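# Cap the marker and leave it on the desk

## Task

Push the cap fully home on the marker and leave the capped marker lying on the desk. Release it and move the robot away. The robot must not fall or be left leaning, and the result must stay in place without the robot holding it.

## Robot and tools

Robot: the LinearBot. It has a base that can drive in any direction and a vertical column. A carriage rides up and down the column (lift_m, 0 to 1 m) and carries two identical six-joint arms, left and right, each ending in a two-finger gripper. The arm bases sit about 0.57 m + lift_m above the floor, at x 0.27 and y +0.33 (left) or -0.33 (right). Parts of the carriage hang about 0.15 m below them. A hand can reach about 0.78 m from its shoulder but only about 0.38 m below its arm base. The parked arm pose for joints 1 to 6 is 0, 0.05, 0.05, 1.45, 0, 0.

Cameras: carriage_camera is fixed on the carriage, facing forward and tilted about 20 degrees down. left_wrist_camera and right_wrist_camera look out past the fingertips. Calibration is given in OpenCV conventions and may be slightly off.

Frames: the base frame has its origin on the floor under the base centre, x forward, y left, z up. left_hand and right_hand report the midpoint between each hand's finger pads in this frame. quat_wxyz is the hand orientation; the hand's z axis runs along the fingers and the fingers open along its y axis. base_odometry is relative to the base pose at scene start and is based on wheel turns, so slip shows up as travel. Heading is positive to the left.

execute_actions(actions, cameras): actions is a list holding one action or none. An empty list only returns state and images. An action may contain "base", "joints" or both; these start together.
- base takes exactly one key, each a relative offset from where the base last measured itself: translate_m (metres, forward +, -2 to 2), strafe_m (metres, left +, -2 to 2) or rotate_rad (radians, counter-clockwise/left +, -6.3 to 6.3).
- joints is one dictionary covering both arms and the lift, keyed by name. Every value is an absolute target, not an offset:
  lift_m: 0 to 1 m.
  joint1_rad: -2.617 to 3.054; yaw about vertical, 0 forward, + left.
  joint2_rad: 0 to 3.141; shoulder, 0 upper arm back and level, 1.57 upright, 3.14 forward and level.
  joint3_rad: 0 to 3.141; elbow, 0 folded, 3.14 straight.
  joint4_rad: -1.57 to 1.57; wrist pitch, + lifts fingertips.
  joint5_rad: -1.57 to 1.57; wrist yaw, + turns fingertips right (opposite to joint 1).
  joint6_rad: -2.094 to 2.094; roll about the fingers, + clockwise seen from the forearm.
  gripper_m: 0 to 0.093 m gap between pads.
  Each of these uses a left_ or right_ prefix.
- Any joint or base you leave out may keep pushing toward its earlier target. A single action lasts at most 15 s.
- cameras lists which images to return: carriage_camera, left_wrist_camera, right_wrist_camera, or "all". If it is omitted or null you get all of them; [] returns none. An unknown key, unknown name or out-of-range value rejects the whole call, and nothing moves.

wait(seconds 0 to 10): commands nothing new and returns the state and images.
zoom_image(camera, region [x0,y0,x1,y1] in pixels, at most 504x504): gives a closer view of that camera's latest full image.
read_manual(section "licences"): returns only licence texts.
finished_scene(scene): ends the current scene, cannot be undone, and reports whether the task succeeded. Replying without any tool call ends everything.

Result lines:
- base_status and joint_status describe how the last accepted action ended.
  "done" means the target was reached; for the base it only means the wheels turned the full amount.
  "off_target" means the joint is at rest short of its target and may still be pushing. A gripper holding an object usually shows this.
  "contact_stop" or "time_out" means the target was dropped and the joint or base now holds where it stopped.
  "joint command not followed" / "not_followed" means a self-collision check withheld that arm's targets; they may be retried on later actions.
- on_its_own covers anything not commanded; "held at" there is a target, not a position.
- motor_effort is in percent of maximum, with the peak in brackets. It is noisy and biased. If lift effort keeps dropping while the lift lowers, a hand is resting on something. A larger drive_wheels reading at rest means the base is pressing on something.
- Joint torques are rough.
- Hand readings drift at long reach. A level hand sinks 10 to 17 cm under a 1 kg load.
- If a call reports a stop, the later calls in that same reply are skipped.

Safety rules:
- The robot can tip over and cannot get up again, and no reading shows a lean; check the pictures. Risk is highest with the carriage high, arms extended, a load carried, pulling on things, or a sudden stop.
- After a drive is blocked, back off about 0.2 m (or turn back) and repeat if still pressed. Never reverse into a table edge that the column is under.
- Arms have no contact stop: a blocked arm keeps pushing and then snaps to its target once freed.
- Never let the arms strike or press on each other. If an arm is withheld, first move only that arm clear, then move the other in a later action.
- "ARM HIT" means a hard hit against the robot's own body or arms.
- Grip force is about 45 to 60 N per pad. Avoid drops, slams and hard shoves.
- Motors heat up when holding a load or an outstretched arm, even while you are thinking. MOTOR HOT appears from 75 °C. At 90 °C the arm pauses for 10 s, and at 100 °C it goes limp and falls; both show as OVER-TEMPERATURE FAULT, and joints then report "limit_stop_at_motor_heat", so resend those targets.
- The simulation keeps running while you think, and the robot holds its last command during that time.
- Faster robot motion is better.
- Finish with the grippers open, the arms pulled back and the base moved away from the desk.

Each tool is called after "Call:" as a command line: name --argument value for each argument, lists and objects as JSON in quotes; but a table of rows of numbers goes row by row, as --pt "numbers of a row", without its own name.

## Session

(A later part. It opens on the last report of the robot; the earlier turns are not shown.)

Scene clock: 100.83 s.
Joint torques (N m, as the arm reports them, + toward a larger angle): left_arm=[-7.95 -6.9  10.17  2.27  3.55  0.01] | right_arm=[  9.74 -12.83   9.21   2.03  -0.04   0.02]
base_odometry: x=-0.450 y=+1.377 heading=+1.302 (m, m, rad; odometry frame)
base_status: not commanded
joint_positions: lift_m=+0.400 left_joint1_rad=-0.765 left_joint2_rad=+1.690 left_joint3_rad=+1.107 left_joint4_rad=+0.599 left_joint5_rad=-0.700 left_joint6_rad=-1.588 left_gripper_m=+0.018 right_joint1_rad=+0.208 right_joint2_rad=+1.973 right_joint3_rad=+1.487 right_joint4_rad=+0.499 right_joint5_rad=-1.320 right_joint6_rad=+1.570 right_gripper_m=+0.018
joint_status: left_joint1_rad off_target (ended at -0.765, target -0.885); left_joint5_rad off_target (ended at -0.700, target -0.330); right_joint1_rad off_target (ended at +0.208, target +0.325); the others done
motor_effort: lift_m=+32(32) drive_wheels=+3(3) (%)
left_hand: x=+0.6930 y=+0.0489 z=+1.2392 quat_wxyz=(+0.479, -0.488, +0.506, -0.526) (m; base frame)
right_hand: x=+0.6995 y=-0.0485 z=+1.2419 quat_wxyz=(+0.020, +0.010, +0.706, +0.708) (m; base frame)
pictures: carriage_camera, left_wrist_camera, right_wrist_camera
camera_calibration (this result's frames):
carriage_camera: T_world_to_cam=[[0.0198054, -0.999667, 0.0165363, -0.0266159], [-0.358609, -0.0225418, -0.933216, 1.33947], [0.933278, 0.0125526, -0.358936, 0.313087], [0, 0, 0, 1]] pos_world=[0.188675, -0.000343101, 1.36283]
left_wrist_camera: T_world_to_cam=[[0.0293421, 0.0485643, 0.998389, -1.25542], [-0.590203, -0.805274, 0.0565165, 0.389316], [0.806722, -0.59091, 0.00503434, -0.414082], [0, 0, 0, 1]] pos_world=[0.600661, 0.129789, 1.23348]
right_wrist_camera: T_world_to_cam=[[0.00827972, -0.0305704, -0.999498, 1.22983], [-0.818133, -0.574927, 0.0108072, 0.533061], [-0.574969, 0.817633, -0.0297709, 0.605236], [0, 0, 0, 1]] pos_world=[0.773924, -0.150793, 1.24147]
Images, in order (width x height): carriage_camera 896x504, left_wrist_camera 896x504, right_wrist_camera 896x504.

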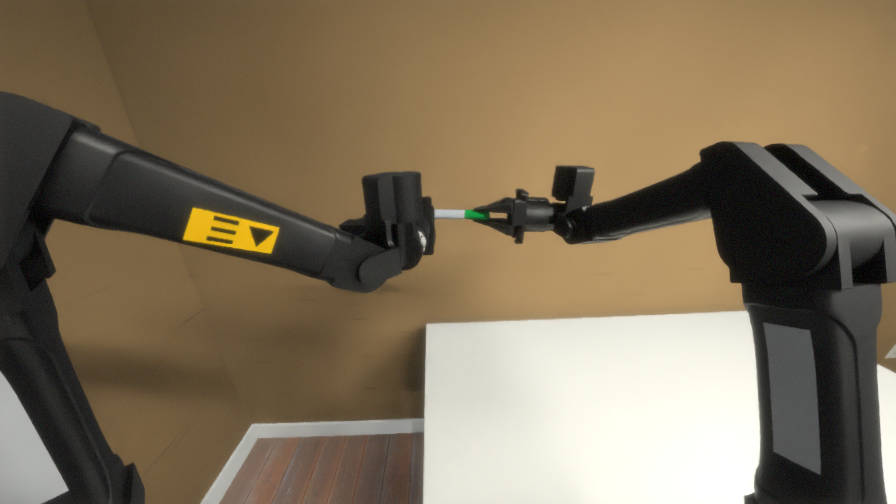

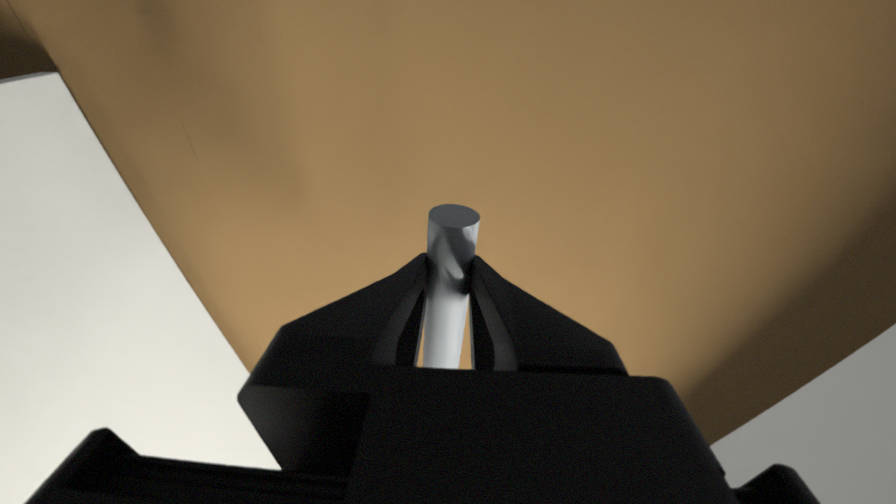

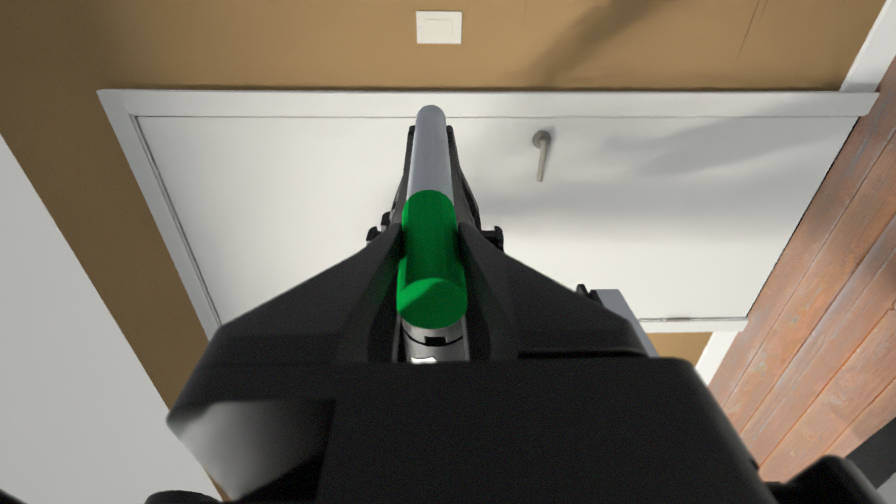

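Looks nearly flush; one more push, then relax with a slight pull test.

Call:
execute_actions --actions '[{"joints":{"left_joint1_rad":-0.94,"left_joint5_rad":-0.17,"right_joint1_rad":0.38,"left_joint2_rad":1.735}}]' --cameras '[]'

Call:
execute_actions --actions '[{"joints":{"left_joint1_rad":-0.755,"left_joint5_rad":-0.73,"right_joint1_rad":0.175,"left_joint2_rad":1.69,"left_joint3_rad":1.1}}]' --cameras '["right_wrist_camera"]'

Call:
zoom_image --camera "right_wrist_camera" --region '[370,150,490,240]'

Scene clock: 104.37 s.
Joint torques (N m, as the arm reports them, + toward a larger angle): left_arm=[-11.28  -6.08  10.19   2.27   5.07  -0.02] | right_arm=[ 13.71 -12.79   9.31   2.04  -0.09   0.02]
base_odometry: x=-0.450 y=+1.377 heading=+1.302 (m, m, rad; odometry frame)
base_status: not commanded
joint_positions: lift_m=+0.400 left_joint1_rad=-0.765 left_joint2_rad=+1.690 left_joint3_rad=+1.107 left_joint4_rad=+0.599 left_joint5_rad=-0.697 left_joint6_rad=-1.586 left_gripper_m=+0.018 right_joint1_rad=+0.213 right_joint2_rad=+1.973 right_joint3_rad=+1.487 right_joint4_rad=+0.499 right_joint5_rad=-1.315 right_joint6_rad=+1.570 right_gripper_m=+0.018
joint_status: left_joint1_rad off_target (ended at -0.766, target -0.940); left_joint5_rad off_target (ended at -0.697, target -0.170); right_joint1_rad off_target (ended at +0.213, target +0.380); the others done
motor_effort: lift_m=+32(32) drive_wheels=+3(3) (%)
left_hand: x=+0.6928 y=+0.0481 z=+1.2392 quat_wxyz=(+0.479, -0.486, +0.508, -0.526) (m; base frame)
right_hand: x=+0.6990 y=-0.0460 z=+1.2419 quat_wxyz=(+0.020, +0.010, +0.706, +0.708) (m; base frame)
pictures: none
No camera images: the call's "cameras" was empty. Leave "cameras" out to get every camera's image.

Scene clock: 105.50 s.
Joint torques (N m, as the arm reports them, + toward a larger angle): left_arm=[-0.71 -8.71  9.6   2.29 -0.1   0.02] | right_arm=[ -0.76 -12.83   9.36   2.02   0.15   0.02]
base_odometry: x=-0.450 y=+1.377 heading=+1.302 (m, m, rad; odometry frame)
base_status: not commanded
joint_positions: lift_m=+0.400 left_joint1_rad=-0.753 left_joint2_rad=+1.680 left_joint3_rad=+1.098 left_joint4_rad=+0.595 left_joint5_rad=-0.730 left_joint6_rad=-1.589 left_gripper_m=+0.018 right_joint1_rad=+0.184 right_joint2_rad=+1.973 right_joint3_rad=+1.487 right_joint4_rad=+0.499 right_joint5_rad=-1.335 right_joint6_rad=+1.570 right_gripper_m=+0.018
joint_status: all done
motor_effort: lift_m=+32(32) drive_wheels=+3(4) (%)
left_hand: x=+0.6944 y=+0.0609 z=+1.2391 quat_wxyz=(+0.490, -0.499, +0.497, -0.515) (m; base frame)
right_hand: x=+0.7030 y=-0.0588 z=+1.2418 quat_wxyz=(+0.023, +0.013, +0.706, +0.708) (m; base frame)
pictures: right_wrist_camera
camera_calibration (this result's frames):
right_wrist_camera: T_world_to_cam=[[0.00804733, -0.0308286, -0.999492, 1.2296], [-0.823147, -0.567724, 0.0108835, 0.533875], [-0.567771, 0.822642, -0.0299451, 0.611164], [0, 0, 0, 1]] pos_world=[0.776564, -0.161769, 1.24146]
Images, in order (width x height): right_wrist_camera 896x504.

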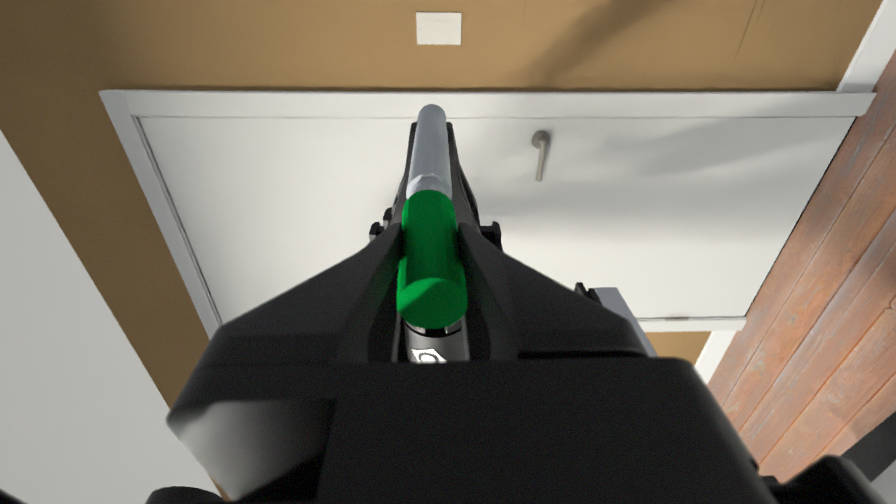

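Region (370, 150, 490, 240) of right_wrist_camera's 896x504 image, scaled by 4.200, with more detail than that image has; it fills the top 378 rows of this view, and the rest is white.

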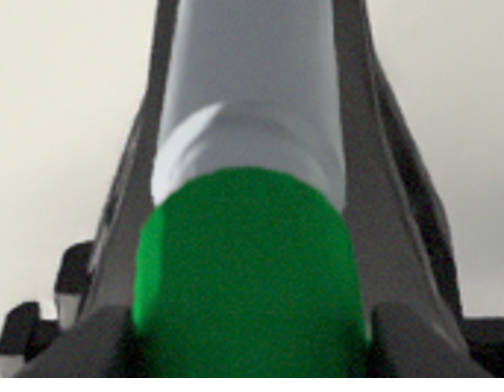

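Call:
execute_actions --actions '[{"joints":{"left_joint1_rad":-0.83,"left_joint5_rad":-0.5,"right_joint1_rad":0.27,"left_joint2_rad":1.71,"left_joint3_rad":1.115}}]' --cameras '[]'

Call:
execute_actions --actions '[{"joints":{"left_joint1_rad":-0.99,"left_joint5_rad":-0.01,"right_joint1_rad":0.435,"left_joint2_rad":1.75,"left_joint3_rad":1.125}}]' --cameras '["right_wrist_camera","left_wrist_camera"]'

Call:
zoom_image --camera "right_wrist_camera" --region '[370,150,490,240]'

Call:
execute_actions --actions '[{"joints":{"left_joint1_rad":-0.765,"left_joint5_rad":-0.71,"right_joint1_rad":0.185,"left_joint2_rad":1.7,"left_joint3_rad":1.105}}]' --cameras '["right_wrist_camera"]'

Scene clock: 109.27 s.
Joint torques (N m, as the arm reports them, + toward a larger angle): left_arm=[-4.64 -8.17 10.43  2.25  1.96  0.05] | right_arm=[  5.56 -12.8    9.3    2.05   0.05   0.02]
base_odometry: x=-0.450 y=+1.377 heading=+1.302 (m, m, rad; odometry frame)
base_status: not commanded
joint_positions: lift_m=+0.400 left_joint1_rad=-0.765 left_joint2_rad=+1.690 left_joint3_rad=+1.105 left_joint4_rad=+0.599 left_joint5_rad=-0.707 left_joint6_rad=-1.591 left_gripper_m=+0.018 right_joint1_rad=+0.202 right_joint2_rad=+1.973 right_joint3_rad=+1.487 right_joint4_rad=+0.497 right_joint5_rad=-1.328 right_joint6_rad=+1.570 right_gripper_m=+0.018
joint_status: left_joint1_rad off_target (ended at -0.765, target -0.830); left_joint5_rad off_target (ended at -0.708, target -0.500); right_joint1_rad off_target (ended at +0.202, target +0.270); the others done
motor_effort: lift_m=+32(32) drive_wheels=+3(4) (%)
left_hand: x=+0.6928 y=+0.0501 z=+1.2386 quat_wxyz=(+0.480, -0.490, +0.504, -0.524) (m; base frame)
right_hand: x=+0.6998 y=-0.0510 z=+1.2417 quat_wxyz=(+0.019, +0.010, +0.706, +0.708) (m; base frame)
pictures: none
No camera images: the call's "cameras" was empty. Leave "cameras" out to get every camera's image.

Scene clock: 110.40 s.
Joint torques (N m, as the arm reports them, + toward a larger angle): left_arm=[-11.67  -5.31  11.19   2.01   5.05   0.01] | right_arm=[ 15.6  -12.82   9.33   2.12  -0.38   0.02]
base_odometry: x=-0.450 y=+1.377 heading=+1.302 (m, m, rad; odometry frame)
base_status: not commanded
joint_positions: lift_m=+0.400 left_joint1_rad=-0.810 left_joint2_rad=+1.697 left_joint3_rad=+1.105 left_joint4_rad=+0.610 left_joint5_rad=-0.887 left_joint6_rad=-1.591 left_gripper_m=+0.018 right_joint1_rad=+0.246 right_joint2_rad=+1.973 right_joint3_rad=+1.487 right_joint4_rad=+0.494 right_joint5_rad=-1.290 right_joint6_rad=+1.570 right_gripper_m=+0.018
joint_status: left_joint1_rad off_target (ended at -0.810, target -0.990); left_joint5_rad off_target (ended at -0.887, target -0.010); right_joint1_rad off_target (ended at +0.246, target +0.435); the others done
motor_effort: lift_m=+32(32) drive_wheels=+3(4) (%)
left_hand: x=+0.6821 y=+0.0611 z=+1.2367 quat_wxyz=(+0.514, -0.524, +0.469, -0.491) (m; base frame)
right_hand: x=+0.6944 y=-0.0320 z=+1.2413 quat_wxyz=(+0.015, +0.009, +0.706, +0.708) (m; base frame)
pictures: left_wrist_camera, right_wrist_camera
camera_calibration (this result's frames):
left_wrist_camera: T_world_to_cam=[[0.022754, 0.058532, 0.998026, -1.2488], [-0.470058, -0.880431, 0.0623521, 0.308306], [0.882342, -0.470549, 0.00748005, -0.460022], [0, 0, 0, 1]] pos_world=[0.579234, 0.128074, 1.23055]
right_wrist_camera: T_world_to_cam=[[0.00361584, -0.0313324, -0.999502, 1.23306], [-0.813658, -0.581143, 0.0152741, 0.529524], [-0.581332, 0.813198, -0.0275952, 0.590389], [0, 0, 0, 1]] pos_world=[0.769605, -0.13374, 1.24065]
Images, in order (width x height): left_wrist_camera 896x504, right_wrist_camera 896x504.

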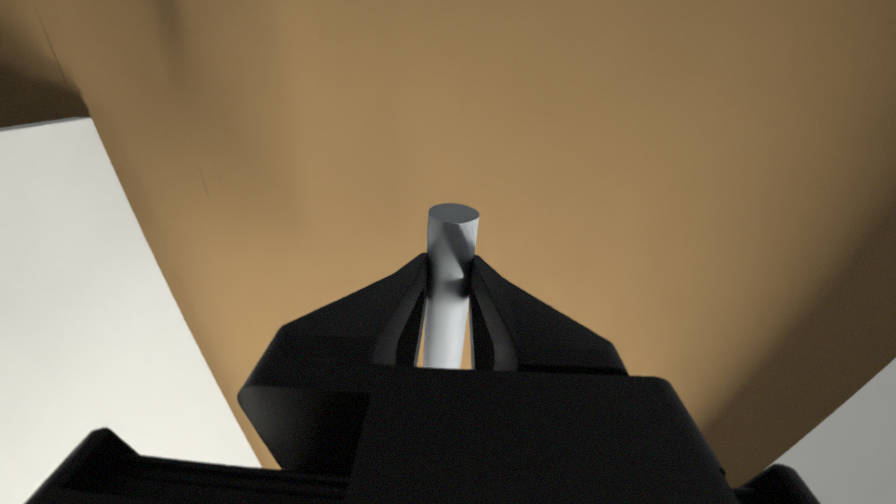

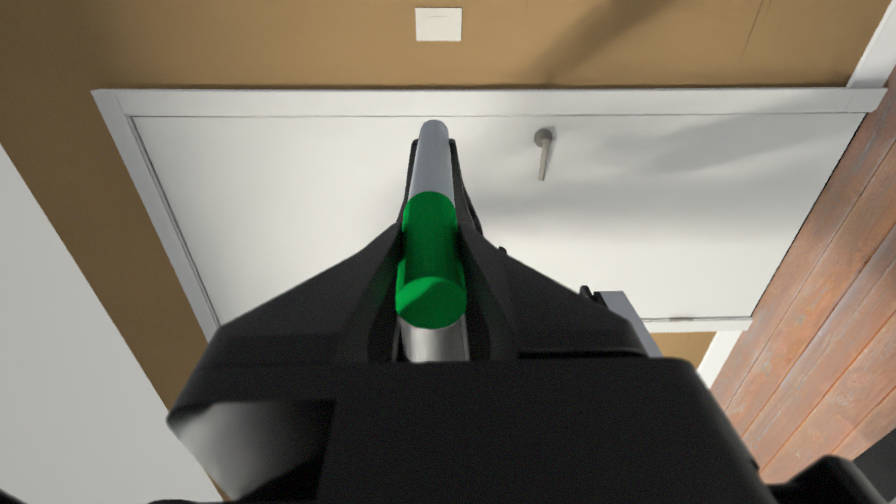

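Region (370, 150, 490, 240) of right_wrist_camera's 896x504 image, scaled by 4.200, with more detail than that image has; it fills the top 378 rows of this view, and the rest is white.

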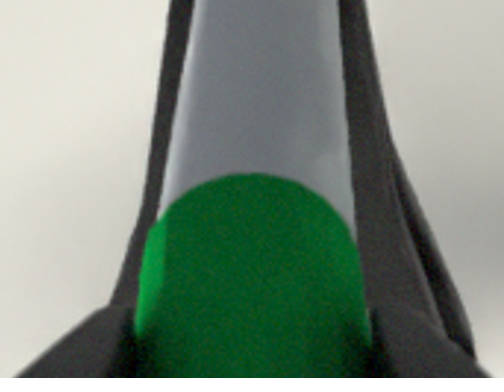

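Scene clock: 111.67 s.
Joint torques (N m, as the arm reports them, + toward a larger angle): left_arm=[-0.57 -8.43 10.24  2.24 -0.26  0.05] | right_arm=[ -0.16 -12.7    9.26   2.08   0.15   0.03]
base_odometry: x=-0.450 y=+1.377 heading=+1.302 (m, m, rad; odometry frame)
base_status: not commanded
joint_positions: lift_m=+0.400 left_joint1_rad=-0.763 left_joint2_rad=+1.684 left_joint3_rad=+1.095 left_joint4_rad=+0.602 left_joint5_rad=-0.692 left_joint6_rad=-1.592 left_gripper_m=+0.018 right_joint1_rad=+0.187 right_joint2_rad=+1.972 right_joint3_rad=+1.487 right_joint4_rad=+0.493 right_joint5_rad=-1.339 right_joint6_rad=+1.570 right_gripper_m=+0.018
joint_status: all done
motor_effort: lift_m=+32(32) drive_wheels=+3(4) (%)
left_hand: x=+0.6918 y=+0.0495 z=+1.2375 quat_wxyz=(+0.476, -0.487, +0.508, -0.527) (m; base frame)
right_hand: x=+0.7013 y=-0.0573 z=+1.2419 quat_wxyz=(+0.019, +0.012, +0.706, +0.708) (m; base frame)
pictures: right_wrist_camera
camera_calibration (this result's frames):
right_wrist_camera: T_world_to_cam=[[0.004521, -0.031526, -0.999493, 1.23218], [-0.819182, -0.573353, 0.0143793, 0.525858], [-0.573515, 0.818702, -0.0284177, 0.61086], [0, 0, 0, 1]] pos_world=[0.775541, -0.159764, 1.24135]
Images, in order (width x height): right_wrist_camera 896x504.

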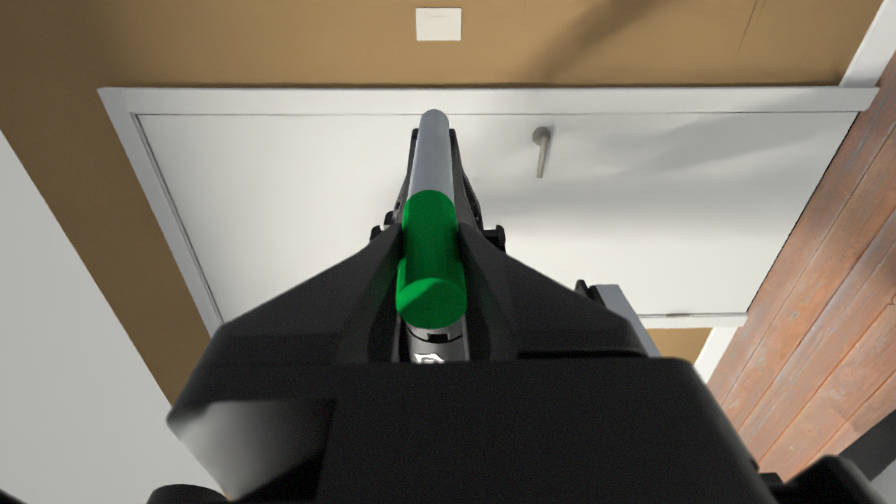

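No gap now; pull test.

Call:
execute_actions --actions '[{"joints":{"left_joint1_rad":-0.75,"left_joint5_rad":-0.75,"right_joint1_rad":0.16}}]' --cameras '["right_wrist_camera"]'

Scene clock: 113.20 s.
Joint torques (N m, as the arm reports them, + toward a larger angle): left_arm=[ 0.21 -8.36 10.35  2.18 -0.16  0.05] | right_arm=[ -0.29 -12.67   9.23   2.06   0.13   0.03]
base_odometry: x=-0.450 y=+1.377 heading=+1.302 (m, m, rad; odometry frame)
base_status: not commanded
joint_positions: lift_m=+0.400 left_joint1_rad=-0.759 left_joint2_rad=+1.684 left_joint3_rad=+1.095 left_joint4_rad=+0.602 left_joint5_rad=-0.741 left_joint6_rad=-1.593 left_gripper_m=+0.018 right_joint1_rad=+0.165 right_joint2_rad=+1.972 right_joint3_rad=+1.487 right_joint4_rad=+0.493 right_joint5_rad=-1.335 right_joint6_rad=+1.570 right_gripper_m=+0.018
joint_status: all done
motor_effort: lift_m=+32(32) drive_wheels=+3(4) (%)
left_hand: x=+0.6932 y=+0.0599 z=+1.2375 quat_wxyz=(+0.490, -0.501, +0.494, -0.514) (m; base frame)
right_hand: x=+0.7077 y=-0.0676 z=+1.2419 quat_wxyz=(+0.029, +0.022, +0.706, +0.707) (m; base frame)
pictures: right_wrist_camera
camera_calibration (this result's frames):
right_wrist_camera: T_world_to_cam=[[0.00365949, -0.0315998, -0.999494, 1.23244], [-0.834409, -0.550959, 0.0143639, 0.53756], [-0.551134, 0.833934, -0.0283834, 0.608059], [0, 0, 0, 1]] pos_world=[0.779157, -0.171963, 1.24136]
Images, in order (width x height): right_wrist_camera 896x504.

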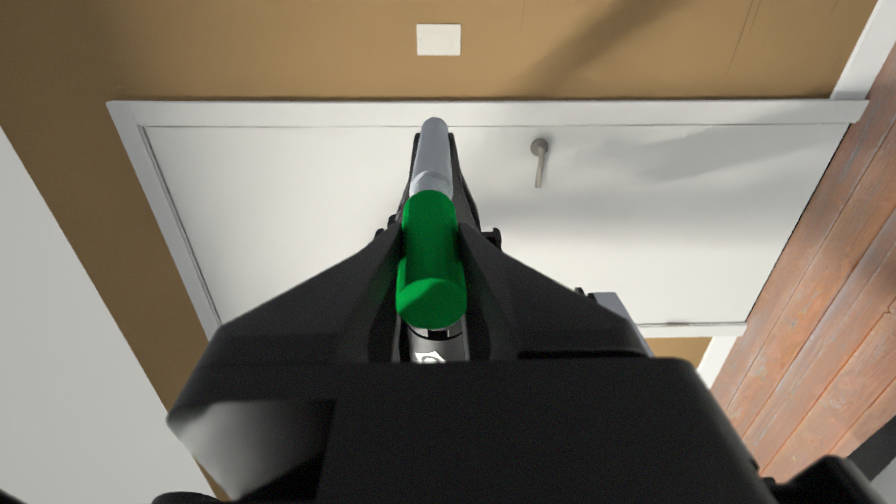

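Call:
execute_actions --actions '[{"joints":{"left_joint1_rad":-0.765,"left_joint5_rad":-0.72,"right_joint1_rad":0.21}}]' --cameras '[]'

Call:
execute_actions --actions '[{"joints":{"right_gripper_m":0.04}}]' --cameras '[]'

Call:
execute_actions --actions '[{"joints":{"right_joint1_rad":0.285,"right_joint5_rad":-1.235,"right_joint2_rad":2.0,"right_joint3_rad":1.53,"right_joint4_rad":0.475}}]' --cameras '["right_wrist_camera","carriage_camera"]'

Call:
zoom_image --camera "carriage_camera" --region '[420,180,540,250]'

Scene clock: 117.50 s.
Joint torques (N m, as the arm reports them, + toward a larger angle): left_arm=[-0.88 -8.27 10.2   2.21 -0.08  0.04] | right_arm=[  0.63 -12.71   9.27   2.13  -0.13   0.02]
base_odometry: x=-0.450 y=+1.377 heading=+1.302 (m, m, rad; odometry frame)
base_status: not commanded
joint_positions: lift_m=+0.400 left_joint1_rad=-0.759 left_joint2_rad=+1.684 left_joint3_rad=+1.095 left_joint4_rad=+0.602 left_joint5_rad=-0.723 left_joint6_rad=-1.594 left_gripper_m=+0.018 right_joint1_rad=+0.203 right_joint2_rad=+1.972 right_joint3_rad=+1.487 right_joint4_rad=+0.493 right_joint5_rad=-1.312 right_joint6_rad=+1.570 right_gripper_m=+0.018
joint_status: all done
motor_effort: lift_m=+32(32) drive_wheels=+3(4) (%)
left_hand: x=+0.6931 y=+0.0568 z=+1.2375 quat_wxyz=(+0.485, -0.496, +0.499, -0.519) (m; base frame)
right_hand: x=+0.7018 y=-0.0506 z=+1.2420 quat_wxyz=(+0.023, +0.016, +0.706, +0.708) (m; base frame)
pictures: none
No camera images: the call's "cameras" was empty. Leave "cameras" out to get every camera's image.

Scene clock: 118.07 s.
Joint torques (N m, as the arm reports them, + toward a larger angle): left_arm=[-0.82 -8.24 10.28  2.23 -0.07  0.05] | right_arm=[  0.51 -12.7    9.29   2.1   -0.1    0.02]
base_odometry: x=-0.450 y=+1.377 heading=+1.302 (m, m, rad; odometry frame)
base_status: not commanded
joint_positions: lift_m=+0.400 left_joint1_rad=-0.759 left_joint2_rad=+1.684 left_joint3_rad=+1.095 left_joint4_rad=+0.602 left_joint5_rad=-0.723 left_joint6_rad=-1.594 left_gripper_m=+0.018 right_joint1_rad=+0.203 right_joint2_rad=+1.972 right_joint3_rad=+1.487 right_joint4_rad=+0.493 right_joint5_rad=-1.315 right_joint6_rad=+1.570 right_gripper_m=+0.040
joint_status: all done
motor_effort: lift_m=+32(32) drive_wheels=+3(3) (%)
left_hand: x=+0.6931 y=+0.0567 z=+1.2375 quat_wxyz=(+0.485, -0.496, +0.499, -0.519) (m; base frame)
right_hand: x=+0.7013 y=-0.0505 z=+1.2419 quat_wxyz=(+0.022, +0.015, +0.706, +0.708) (m; base frame)
pictures: none
No camera images: the call's "cameras" was empty. Leave "cameras" out to get every camera's image.

Scene clock: 118.70 s.
Joint torques (N m, as the arm reports them, + toward a larger angle): left_arm=[-0.77 -8.39 10.27  2.21 -0.07  0.05] | right_arm=[ -0.55 -11.48  10.08   2.09   0.1    0.03]
base_odometry: x=-0.450 y=+1.377 heading=+1.302 (m, m, rad; odometry frame)
base_status: not commanded
joint_positions: lift_m=+0.400 left_joint1_rad=-0.759 left_joint2_rad=+1.684 left_joint3_rad=+1.095 left_joint4_rad=+0.602 left_joint5_rad=-0.723 left_joint6_rad=-1.594 left_gripper_m=+0.018 right_joint1_rad=+0.292 right_joint2_rad=+1.981 right_joint3_rad=+1.519 right_joint4_rad=+0.484 right_joint5_rad=-1.242 right_joint6_rad=+1.570 right_gripper_m=+0.040
joint_status: all done
motor_effort: lift_m=+32(32) drive_wheels=+3(4) (%)
left_hand: x=+0.6931 y=+0.0567 z=+1.2375 quat_wxyz=(+0.485, -0.496, +0.499, -0.519) (m; base frame)
right_hand: x=+0.6924 y=-0.0114 z=+1.2485 quat_wxyz=(+0.021, +0.005, +0.704, +0.709) (m; base frame)
pictures: carriage_camera, right_wrist_camera
camera_calibration (this result's frames):
carriage_camera: T_world_to_cam=[[0.0198054, -0.999667, 0.0165363, -0.0266159], [-0.358609, -0.0225418, -0.933216, 1.33947], [0.933278, 0.0125526, -0.358936, 0.313087], [0, 0, 0, 1]] pos_world=[0.188675, -0.000343101, 1.36283]
right_wrist_camera: T_world_to_cam=[[0.0177105, -0.0266983, -0.999487, 1.23117], [-0.814657, -0.579942, 0.00105605, 0.558172], [-0.579672, 0.81422, -0.032021, 0.577037], [0, 0, 0, 1]] pos_world=[0.767407, -0.113258, 1.24842]
Images, in order (width x height): carriage_camera 896x504, right_wrist_camera 896x504.

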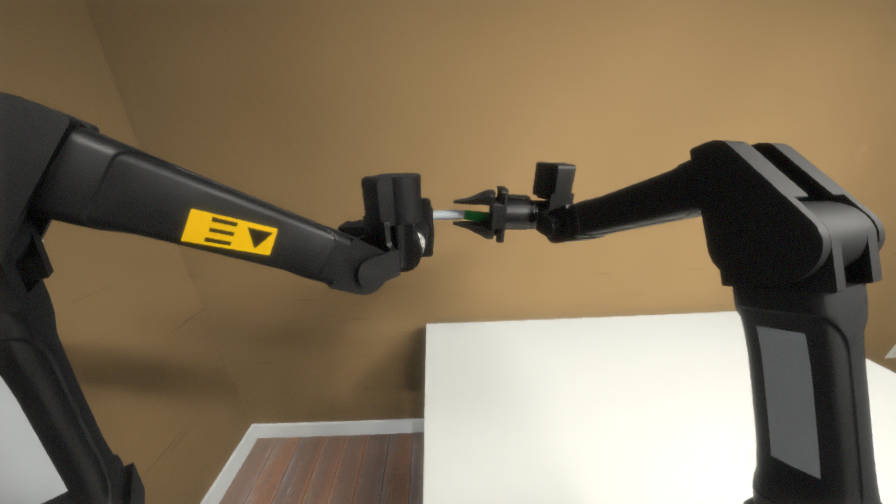

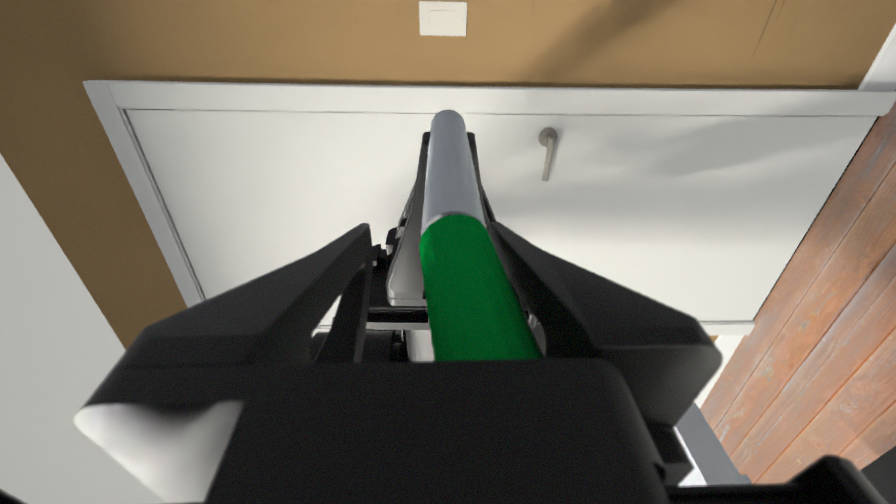

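Region (420, 180, 540, 250) of carriage_camera's 896x504 image, scaled by 4.200, with more detail than that image has; it fills the top 294 rows of this view, and the rest is white.

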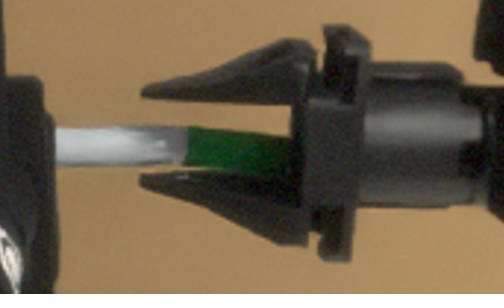

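Call:
execute_actions --actions '[{"joints":{"right_joint2_rad":2.04,"right_joint3_rad":1.55,"right_joint4_rad":0.49,"right_joint5_rad":-1.26,"right_joint1_rad":0.28}}]' --cameras '["right_wrist_camera","carriage_camera"]'

Scene clock: 120.93 s.
Joint torques (N m, as the arm reports them, + toward a larger angle): left_arm=[-0.92 -8.43 10.25  2.23 -0.05  0.05] | right_arm=[ -0.6  -12.08   9.72   2.16  -0.01   0.02]
base_odometry: x=-0.450 y=+1.377 heading=+1.302 (m, m, rad; odometry frame)
base_status: not commanded
joint_positions: lift_m=+0.400 left_joint1_rad=-0.759 left_joint2_rad=+1.684 left_joint3_rad=+1.095 left_joint4_rad=+0.602 left_joint5_rad=-0.723 left_joint6_rad=-1.594 left_gripper_m=+0.018 right_joint1_rad=+0.289 right_joint2_rad=+2.022 right_joint3_rad=+1.542 right_joint4_rad=+0.493 right_joint5_rad=-1.256 right_joint6_rad=+1.570 right_gripper_m=+0.040
joint_status: all done
motor_effort: lift_m=+32(32) drive_wheels=+3(3) (%)
left_hand: x=+0.6931 y=+0.0567 z=+1.2375 quat_wxyz=(+0.485, -0.496, +0.499, -0.519) (m; base frame)
right_hand: x=+0.6994 y=-0.0101 z=+1.2380 quat_wxyz=(+0.014, +0.005, +0.706, +0.708) (m; base frame)
pictures: carriage_camera, right_wrist_camera
camera_calibration (this result's frames):
carriage_camera: T_world_to_cam=[[0.0198054, -0.999667, 0.0165363, -0.0266159], [-0.358609, -0.0225418, -0.933216, 1.33947], [0.933278, 0.0125526, -0.358936, 0.313087], [0, 0, 0, 1]] pos_world=[0.188675, -0.000343101, 1.36283]
right_wrist_camera: T_world_to_cam=[[0.00822981, -0.0297399, -0.999524, 1.22719], [-0.808135, -0.588898, 0.0108681, 0.54787], [-0.58894, 0.80766, -0.0288803, 0.58225], [0, 0, 0, 1]] pos_world=[0.775564, -0.111125, 1.23747]
Images, in order (width x height): carriage_camera 896x504, right_wrist_camera 896x504.

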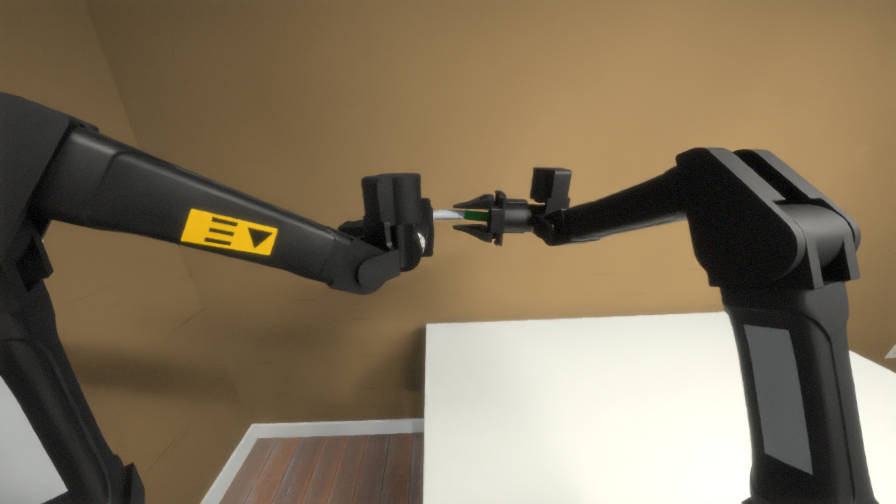

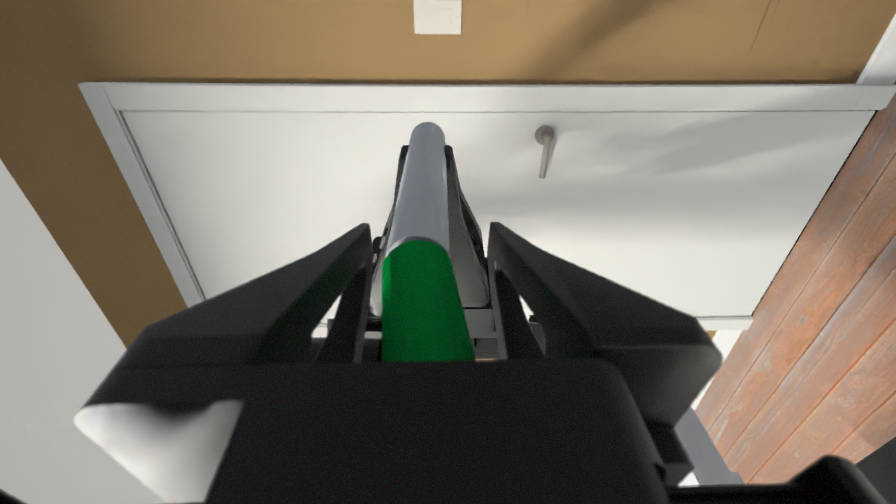

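Call:
execute_actions --actions '[{"joints":{"left_joint5_rad":-0.645,"right_joint5_rad":-1.29,"right_joint1_rad":0.258}}]' --cameras '[]'

Call:
execute_actions --actions '[{"joints":{"right_gripper_m":0}}]' --cameras '["right_wrist_camera","carriage_camera"]'

Call:
zoom_image --camera "carriage_camera" --region '[420,180,540,250]'

Scene clock: 125.03 s.
Joint torques (N m, as the arm reports them, + toward a larger angle): left_arm=[-0.9  -8.37 10.46  2.27 -0.03  0.07] | right_arm=[ -0.17 -12.05   9.76   2.12  -0.07   0.03]
base_odometry: x=-0.450 y=+1.377 heading=+1.302 (m, m, rad; odometry frame)
base_status: not commanded
joint_positions: lift_m=+0.400 left_joint1_rad=-0.759 left_joint2_rad=+1.684 left_joint3_rad=+1.095 left_joint4_rad=+0.602 left_joint5_rad=-0.651 left_joint6_rad=-1.594 left_gripper_m=+0.018 right_joint1_rad=+0.260 right_joint2_rad=+2.022 right_joint3_rad=+1.542 right_joint4_rad=+0.493 right_joint5_rad=-1.283 right_joint6_rad=+1.570 right_gripper_m=+0.040
joint_status: all done
motor_effort: lift_m=+32(32) drive_wheels=+3(3) (%)
left_hand: x=+0.6923 y=+0.0444 z=+1.2376 quat_wxyz=(+0.466, -0.478, +0.516, -0.536) (m; base frame)
right_hand: x=+0.7032 y=-0.0226 z=+1.2379 quat_wxyz=(+0.014, +0.005, +0.706, +0.708) (m; base frame)
pictures: none
No camera images: the call's "cameras" was empty. Leave "cameras" out to get every camera's image.

Scene clock: 125.60 s.
Joint torques (N m, as the arm reports them, + toward a larger angle): left_arm=[-0.82 -8.64 10.34  2.33 -0.04 -0.01] | right_arm=[ -0.18 -12.08   9.67   2.1   -0.06   0.02]
base_odometry: x=-0.450 y=+1.377 heading=+1.302 (m, m, rad; odometry frame)
base_status: not commanded
joint_positions: lift_m=+0.400 left_joint1_rad=-0.759 left_joint2_rad=+1.686 left_joint3_rad=+1.095 left_joint4_rad=+0.595 left_joint5_rad=-0.652 left_joint6_rad=-1.589 left_gripper_m=+0.018 right_joint1_rad=+0.260 right_joint2_rad=+2.022 right_joint3_rad=+1.542 right_joint4_rad=+0.494 right_joint5_rad=-1.283 right_joint6_rad=+1.570 right_gripper_m=+0.017
joint_status: right_gripper_m off_target (ended at +0.017, target +0.000)
motor_effort: lift_m=+32(32) drive_wheels=+3(3) (%)
left_hand: x=+0.6925 y=+0.0443 z=+1.2355 quat_wxyz=(+0.468, -0.477, +0.520, -0.532) (m; base frame)
right_hand: x=+0.7032 y=-0.0226 z=+1.2380 quat_wxyz=(+0.015, +0.005, +0.706, +0.708) (m; base frame)
pictures: carriage_camera, right_wrist_camera
camera_calibration (this result's frames):
carriage_camera: T_world_to_cam=[[0.0198054, -0.999667, 0.0165363, -0.0266159], [-0.358609, -0.0225418, -0.933216, 1.33947], [0.933278, 0.0125526, -0.358936, 0.313087], [0, 0, 0, 1]] pos_world=[0.188675, -0.000343101, 1.36283]
right_wrist_camera: T_world_to_cam=[[0.00936786, -0.0297801, -0.999513, 1.22606], [-0.80927, -0.587353, 0.00991514, 0.545622], [-0.587362, 0.808783, -0.0296024, 0.594439], [0, 0, 0, 1]] pos_world=[0.779221, -0.123787, 1.23765]
Images, in order (width x height): carriage_camera 896x504, right_wrist_camera 896x504.

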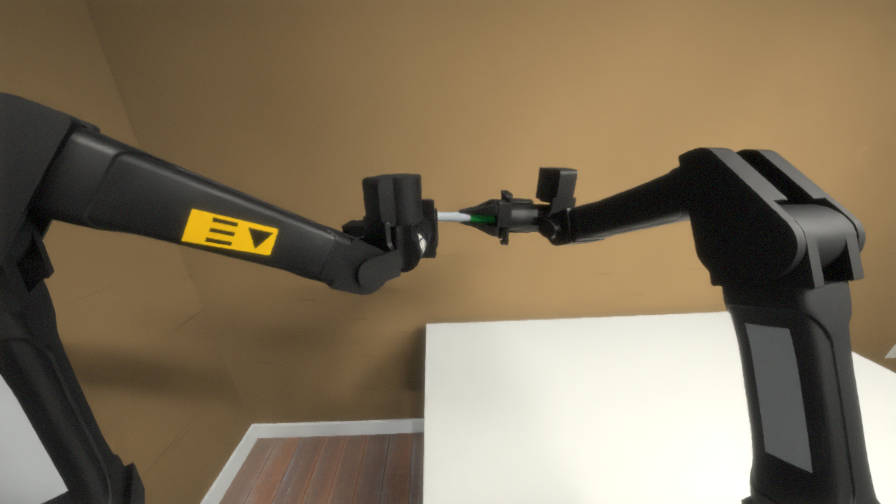

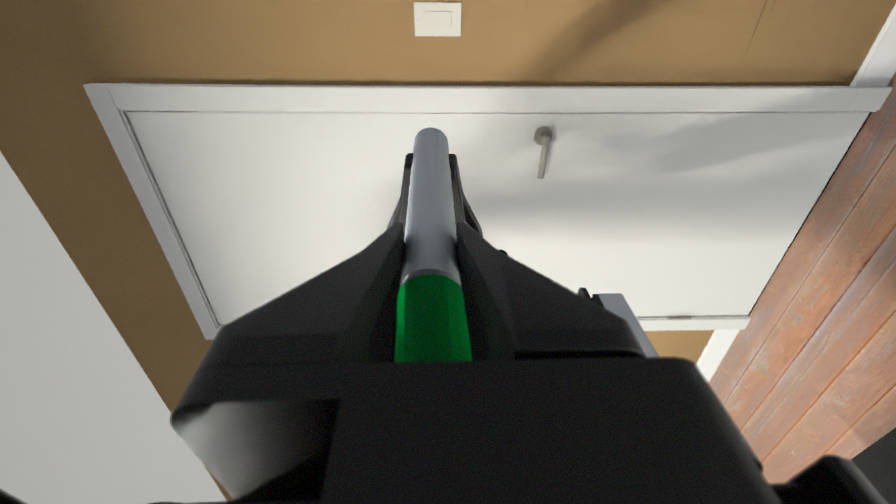

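Region (420, 180, 540, 250) of carriage_camera's 896x504 image, scaled by 4.200, with more detail than that image has; it fills the top 294 rows of this view, and the rest is white.

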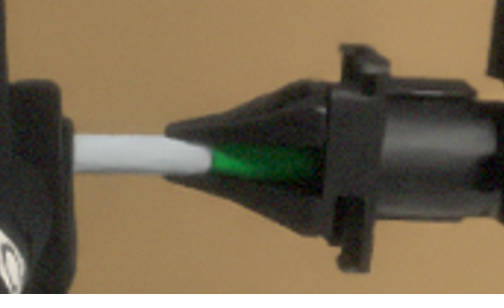

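Call:
execute_actions --actions '[{"joints":{"left_gripper_m":0.08,"lift_m":0.5}}]' --cameras '["left_wrist_camera"]'

Call:
execute_actions --actions '[{"joints":{"left_joint1_rad":0,"left_joint5_rad":-0.2}}]' --cameras '[]'

Call:
execute_actions --actions '[{"joints":{"left_joint2_rad":0.05,"left_joint3_rad":0.05,"left_joint4_rad":1.45,"left_joint5_rad":0,"left_joint6_rad":0,"right_joint1_rad":0.15,"right_joint2_rad":2.117,"right_joint3_rad":0.77,"right_joint4_rad":-0.224,"right_joint5_rad":0,"right_joint6_rad":0}}]' --cameras '[]'

Call:
execute_actions --actions '[{"joints":{"lift_m":0.42}}]' --cameras '["right_wrist_camera","carriage_camera"]'

Scene clock: 131.00 s.
Joint torques (N m, as the arm reports them, + toward a larger angle): left_arm=[-0.76 -9.35  9.7   2.23 -0.03  0.01] | right_arm=[ -0.12 -13.02   9.67   2.11  -0.03   0.03]
base_odometry: x=-0.450 y=+1.377 heading=+1.302 (m, m, rad; odometry frame)
base_status: not commanded
joint_positions: lift_m=+0.500 left_joint1_rad=-0.759 left_joint2_rad=+1.694 left_joint3_rad=+1.101 left_joint4_rad=+0.605 left_joint5_rad=-0.651 left_joint6_rad=-1.591 left_gripper_m=+0.080 right_joint1_rad=+0.260 right_joint2_rad=+2.033 right_joint3_rad=+1.544 right_joint4_rad=+0.495 right_joint5_rad=-1.285 right_joint6_rad=+1.570 right_gripper_m=+0.017
joint_status: all done
motor_effort: lift_m=+33(40) drive_wheels=+3(4) (%)
left_hand: x=+0.6939 y=+0.0428 z=+1.3361 quat_wxyz=(+0.467, -0.477, +0.517, -0.535) (m; base frame)
right_hand: x=+0.7048 y=-0.0221 z=+1.3336 quat_wxyz=(+0.011, +0.007, +0.706, +0.708) (m; base frame)
pictures: left_wrist_camera
camera_calibration (this result's frames):
left_wrist_camera: T_world_to_cam=[[0.0333656, 0.0468659, 0.998344, -1.35455], [-0.624857, -0.778624, 0.0574348, 0.40112], [0.780026, -0.625738, 0.00330522, -0.396581], [0, 0, 0, 1]] pos_world=[0.605182, 0.127648, 1.33058]
Images, in order (width x height): left_wrist_camera 896x504.

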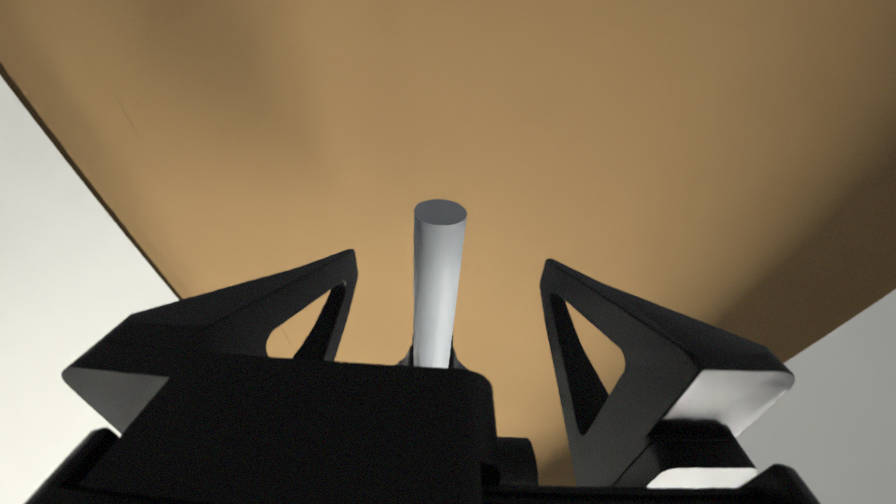

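Scene clock: 132.30 s.
Joint torques (N m, as the arm reports them, + toward a larger angle): left_arm=[-0.54 -9.42  9.97  2.43 -0.04  0.03] | right_arm=[ -0.15 -13.05   9.61   2.1   -0.03   0.03]
base_odometry: x=-0.450 y=+1.377 heading=+1.302 (m, m, rad; odometry frame)
base_status: not commanded
joint_positions: lift_m=+0.500 left_joint1_rad=+0.001 left_joint2_rad=+1.694 left_joint3_rad=+1.101 left_joint4_rad=+0.605 left_joint5_rad=-0.208 left_joint6_rad=-1.591 left_gripper_m=+0.080 right_joint1_rad=+0.260 right_joint2_rad=+2.033 right_joint3_rad=+1.544 right_joint4_rad=+0.495 right_joint5_rad=-1.285 right_joint6_rad=+1.570 right_gripper_m=+0.017
joint_status: all done
motor_effort: lift_m=+33(33) drive_wheels=+3(4) (%)
left_hand: x=+0.7909 y=+0.3475 z=+1.3365 quat_wxyz=(+0.548, -0.551, +0.436, -0.454) (m; base frame)
right_hand: x=+0.7048 y=-0.0221 z=+1.3336 quat_wxyz=(+0.011, +0.007, +0.706, +0.708) (m; base frame)
pictures: none
No camera images: the call's "cameras" was empty. Leave "cameras" out to get every camera's image.

Scene clock: 134.10 s.
Joint torques (N m, as the arm reports them, + toward a larger angle): left_arm=[-0.52  3.28  5.91 -0.27 -0.05  0.02] | right_arm=[ 0.54 -9.1   3.51  0.7   0.08  0.06]
base_odometry: x=-0.450 y=+1.377 heading=+1.302 (m, m, rad; odometry frame)
base_status: not commanded
joint_positions: lift_m=+0.500 left_joint1_rad=+0.001 left_joint2_rad=+0.061 left_joint3_rad=+0.062 left_joint4_rad=+1.454 left_joint5_rad=-0.004 left_joint6_rad=-0.004 left_gripper_m=+0.080 right_joint1_rad=+0.144 right_joint2_rad=+2.112 right_joint3_rad=+0.776 right_joint4_rad=-0.233 right_joint5_rad=-0.007 right_joint6_rad=+0.005 right_gripper_m=+0.017
joint_status: all done
motor_effort: lift_m=+33(33) drive_wheels=+3(4) (%)
left_hand: x=+0.2894 y=+0.3121 z=+1.4794 quat_wxyz=(+0.998, -0.002, +0.058, -0.001) (m; base frame)
right_hand: x=+0.5285 y=-0.2711 z=+0.9149 quat_wxyz=(+0.001, -0.069, +0.998, +0.004) (m; base frame)
pictures: none
No camera images: the call's "cameras" was empty. Leave "cameras" out to get every camera's image.

Scene clock: 134.97 s.
Joint torques (N m, as the arm reports them, + toward a larger angle): left_arm=[-0.53  3.43  6.12 -0.27 -0.07  0.02] | right_arm=[ 0.47 -9.1   3.59  0.64  0.08  0.05]
base_odometry: x=-0.450 y=+1.377 heading=+1.302 (m, m, rad; odometry frame)
base_status: not commanded
joint_positions: lift_m=+0.420 left_joint1_rad=+0.001 left_joint2_rad=+0.061 left_joint3_rad=+0.060 left_joint4_rad=+1.454 left_joint5_rad=-0.004 left_joint6_rad=-0.004 left_gripper_m=+0.080 right_joint1_rad=+0.144 right_joint2_rad=+2.112 right_joint3_rad=+0.776 right_joint4_rad=-0.227 right_joint5_rad=-0.007 right_joint6_rad=+0.005 right_gripper_m=+0.017
joint_status: all done
motor_effort: lift_m=+29(30) drive_wheels=+3(4) (%)
left_hand: x=+0.2903 y=+0.3121 z=+1.3990 quat_wxyz=(+0.998, -0.002, +0.059, -0.001) (m; base frame)
right_hand: x=+0.5298 y=-0.2710 z=+0.8351 quat_wxyz=(+0.004, -0.069, +0.998, +0.004) (m; base frame)
pictures: carriage_camera, right_wrist_camera
camera_calibration (this result's frames):
carriage_camera: T_world_to_cam=[[0.0198054, -0.999667, 0.0165363, -0.0269498], [-0.358609, -0.0225418, -0.933216, 1.35831], [0.933278, 0.0125526, -0.358936, 0.320335], [0, 0, 0, 1]] pos_world=[0.188675, -0.000343101, 1.38302]
right_wrist_camera: T_world_to_cam=[[0.134457, -0.990573, 0.0262171, -0.365666], [-0.792232, -0.091567, 0.603311, -0.106832], [-0.595222, -0.101889, -0.797075, 1.07985], [0, 0, 0, 1]] pos_world=[0.607283, -0.261976, 0.934762]
Images, in order (width x height): carriage_camera 896x504, right_wrist_camera 896x504.

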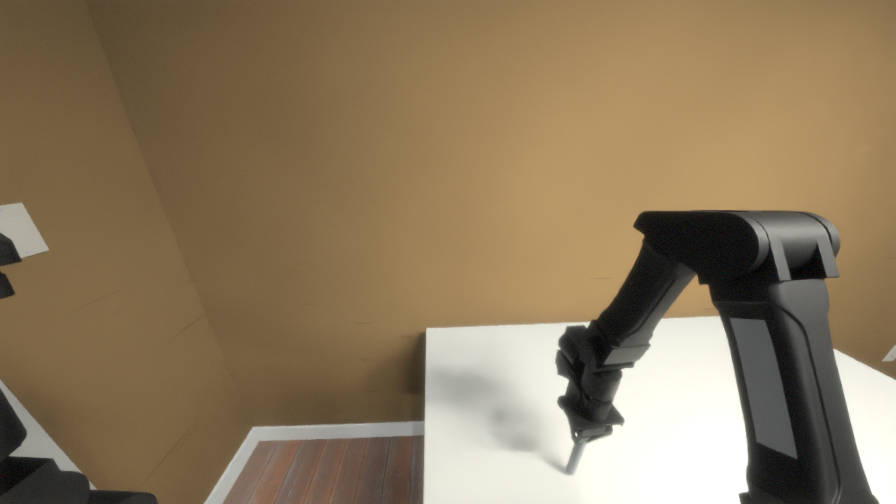

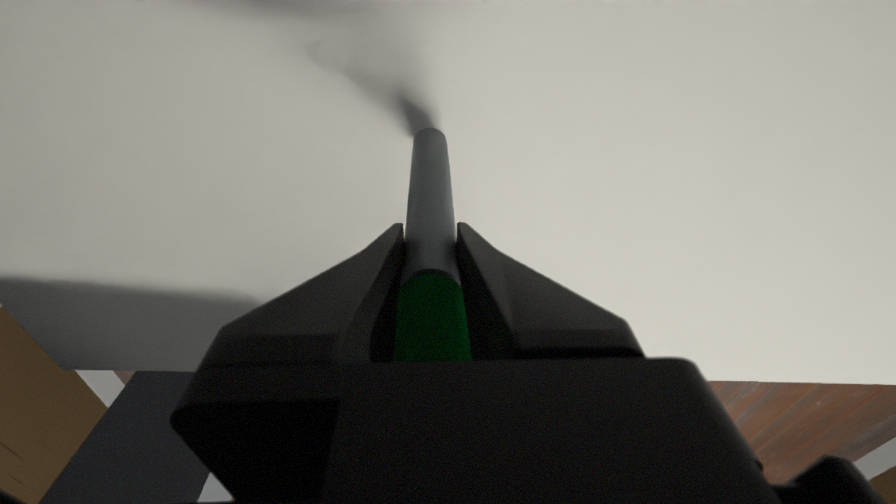

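Call:
execute_actions --actions '[{"joints":{"lift_m":0.405}}]' --cameras '["right_wrist_camera"]'

Scene clock: 136.30 s.
Joint torques (N m, as the arm reports them, + toward a larger angle): left_arm=[-0.57  3.36  6.36 -0.22 -0.06  0.04] | right_arm=[ 0.54 -8.94  3.63  0.67  0.05  0.06]
base_odometry: x=-0.450 y=+1.377 heading=+1.302 (m, m, rad; odometry frame)
base_status: not commanded
joint_positions: lift_m=+0.405 left_joint1_rad=+0.001 left_joint2_rad=+0.061 left_joint3_rad=+0.058 left_joint4_rad=+1.452 left_joint5_rad=-0.004 left_joint6_rad=-0.004 left_gripper_m=+0.080 right_joint1_rad=+0.144 right_joint2_rad=+2.109 right_joint3_rad=+0.776 right_joint4_rad=-0.227 right_joint5_rad=-0.006 right_joint6_rad=+0.005 right_gripper_m=+0.017
joint_status: all done
motor_effort: lift_m=+27(30) drive_wheels=+3(4) (%)
left_hand: x=+0.2912 y=+0.3120 z=+1.3835 quat_wxyz=(+0.998, -0.002, +0.061, -0.001) (m; base frame)
right_hand: x=+0.5309 y=-0.2709 z=+0.8211 quat_wxyz=(+0.006, -0.069, +0.998, +0.004) (m; base frame)
pictures: right_wrist_camera
camera_calibration (this result's frames):
right_wrist_camera: T_world_to_cam=[[0.134346, -0.990568, 0.0269452, -0.365958], [-0.794571, -0.0914361, 0.600248, -0.0937622], [-0.592122, -0.102051, -0.79936, 1.06947], [0, 0, 0, 1]] pos_world=[0.607919, -0.26194, 0.92103]
Images, in order (width x height): right_wrist_camera 896x504.

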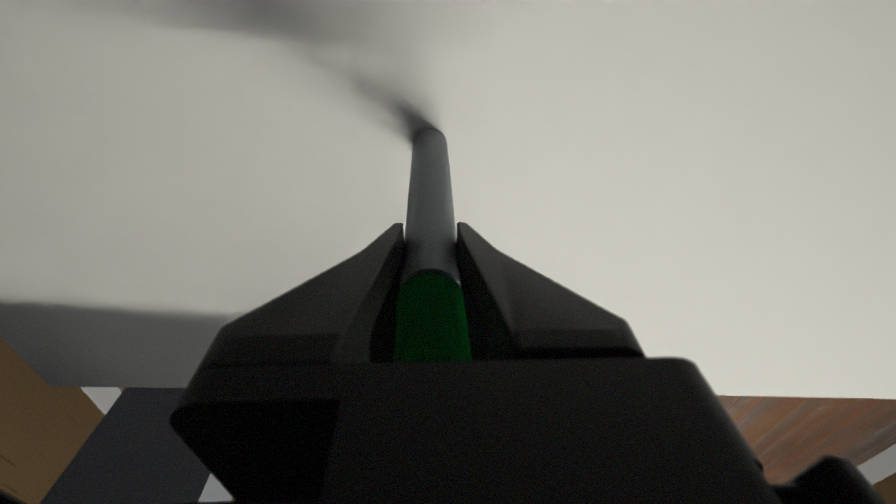

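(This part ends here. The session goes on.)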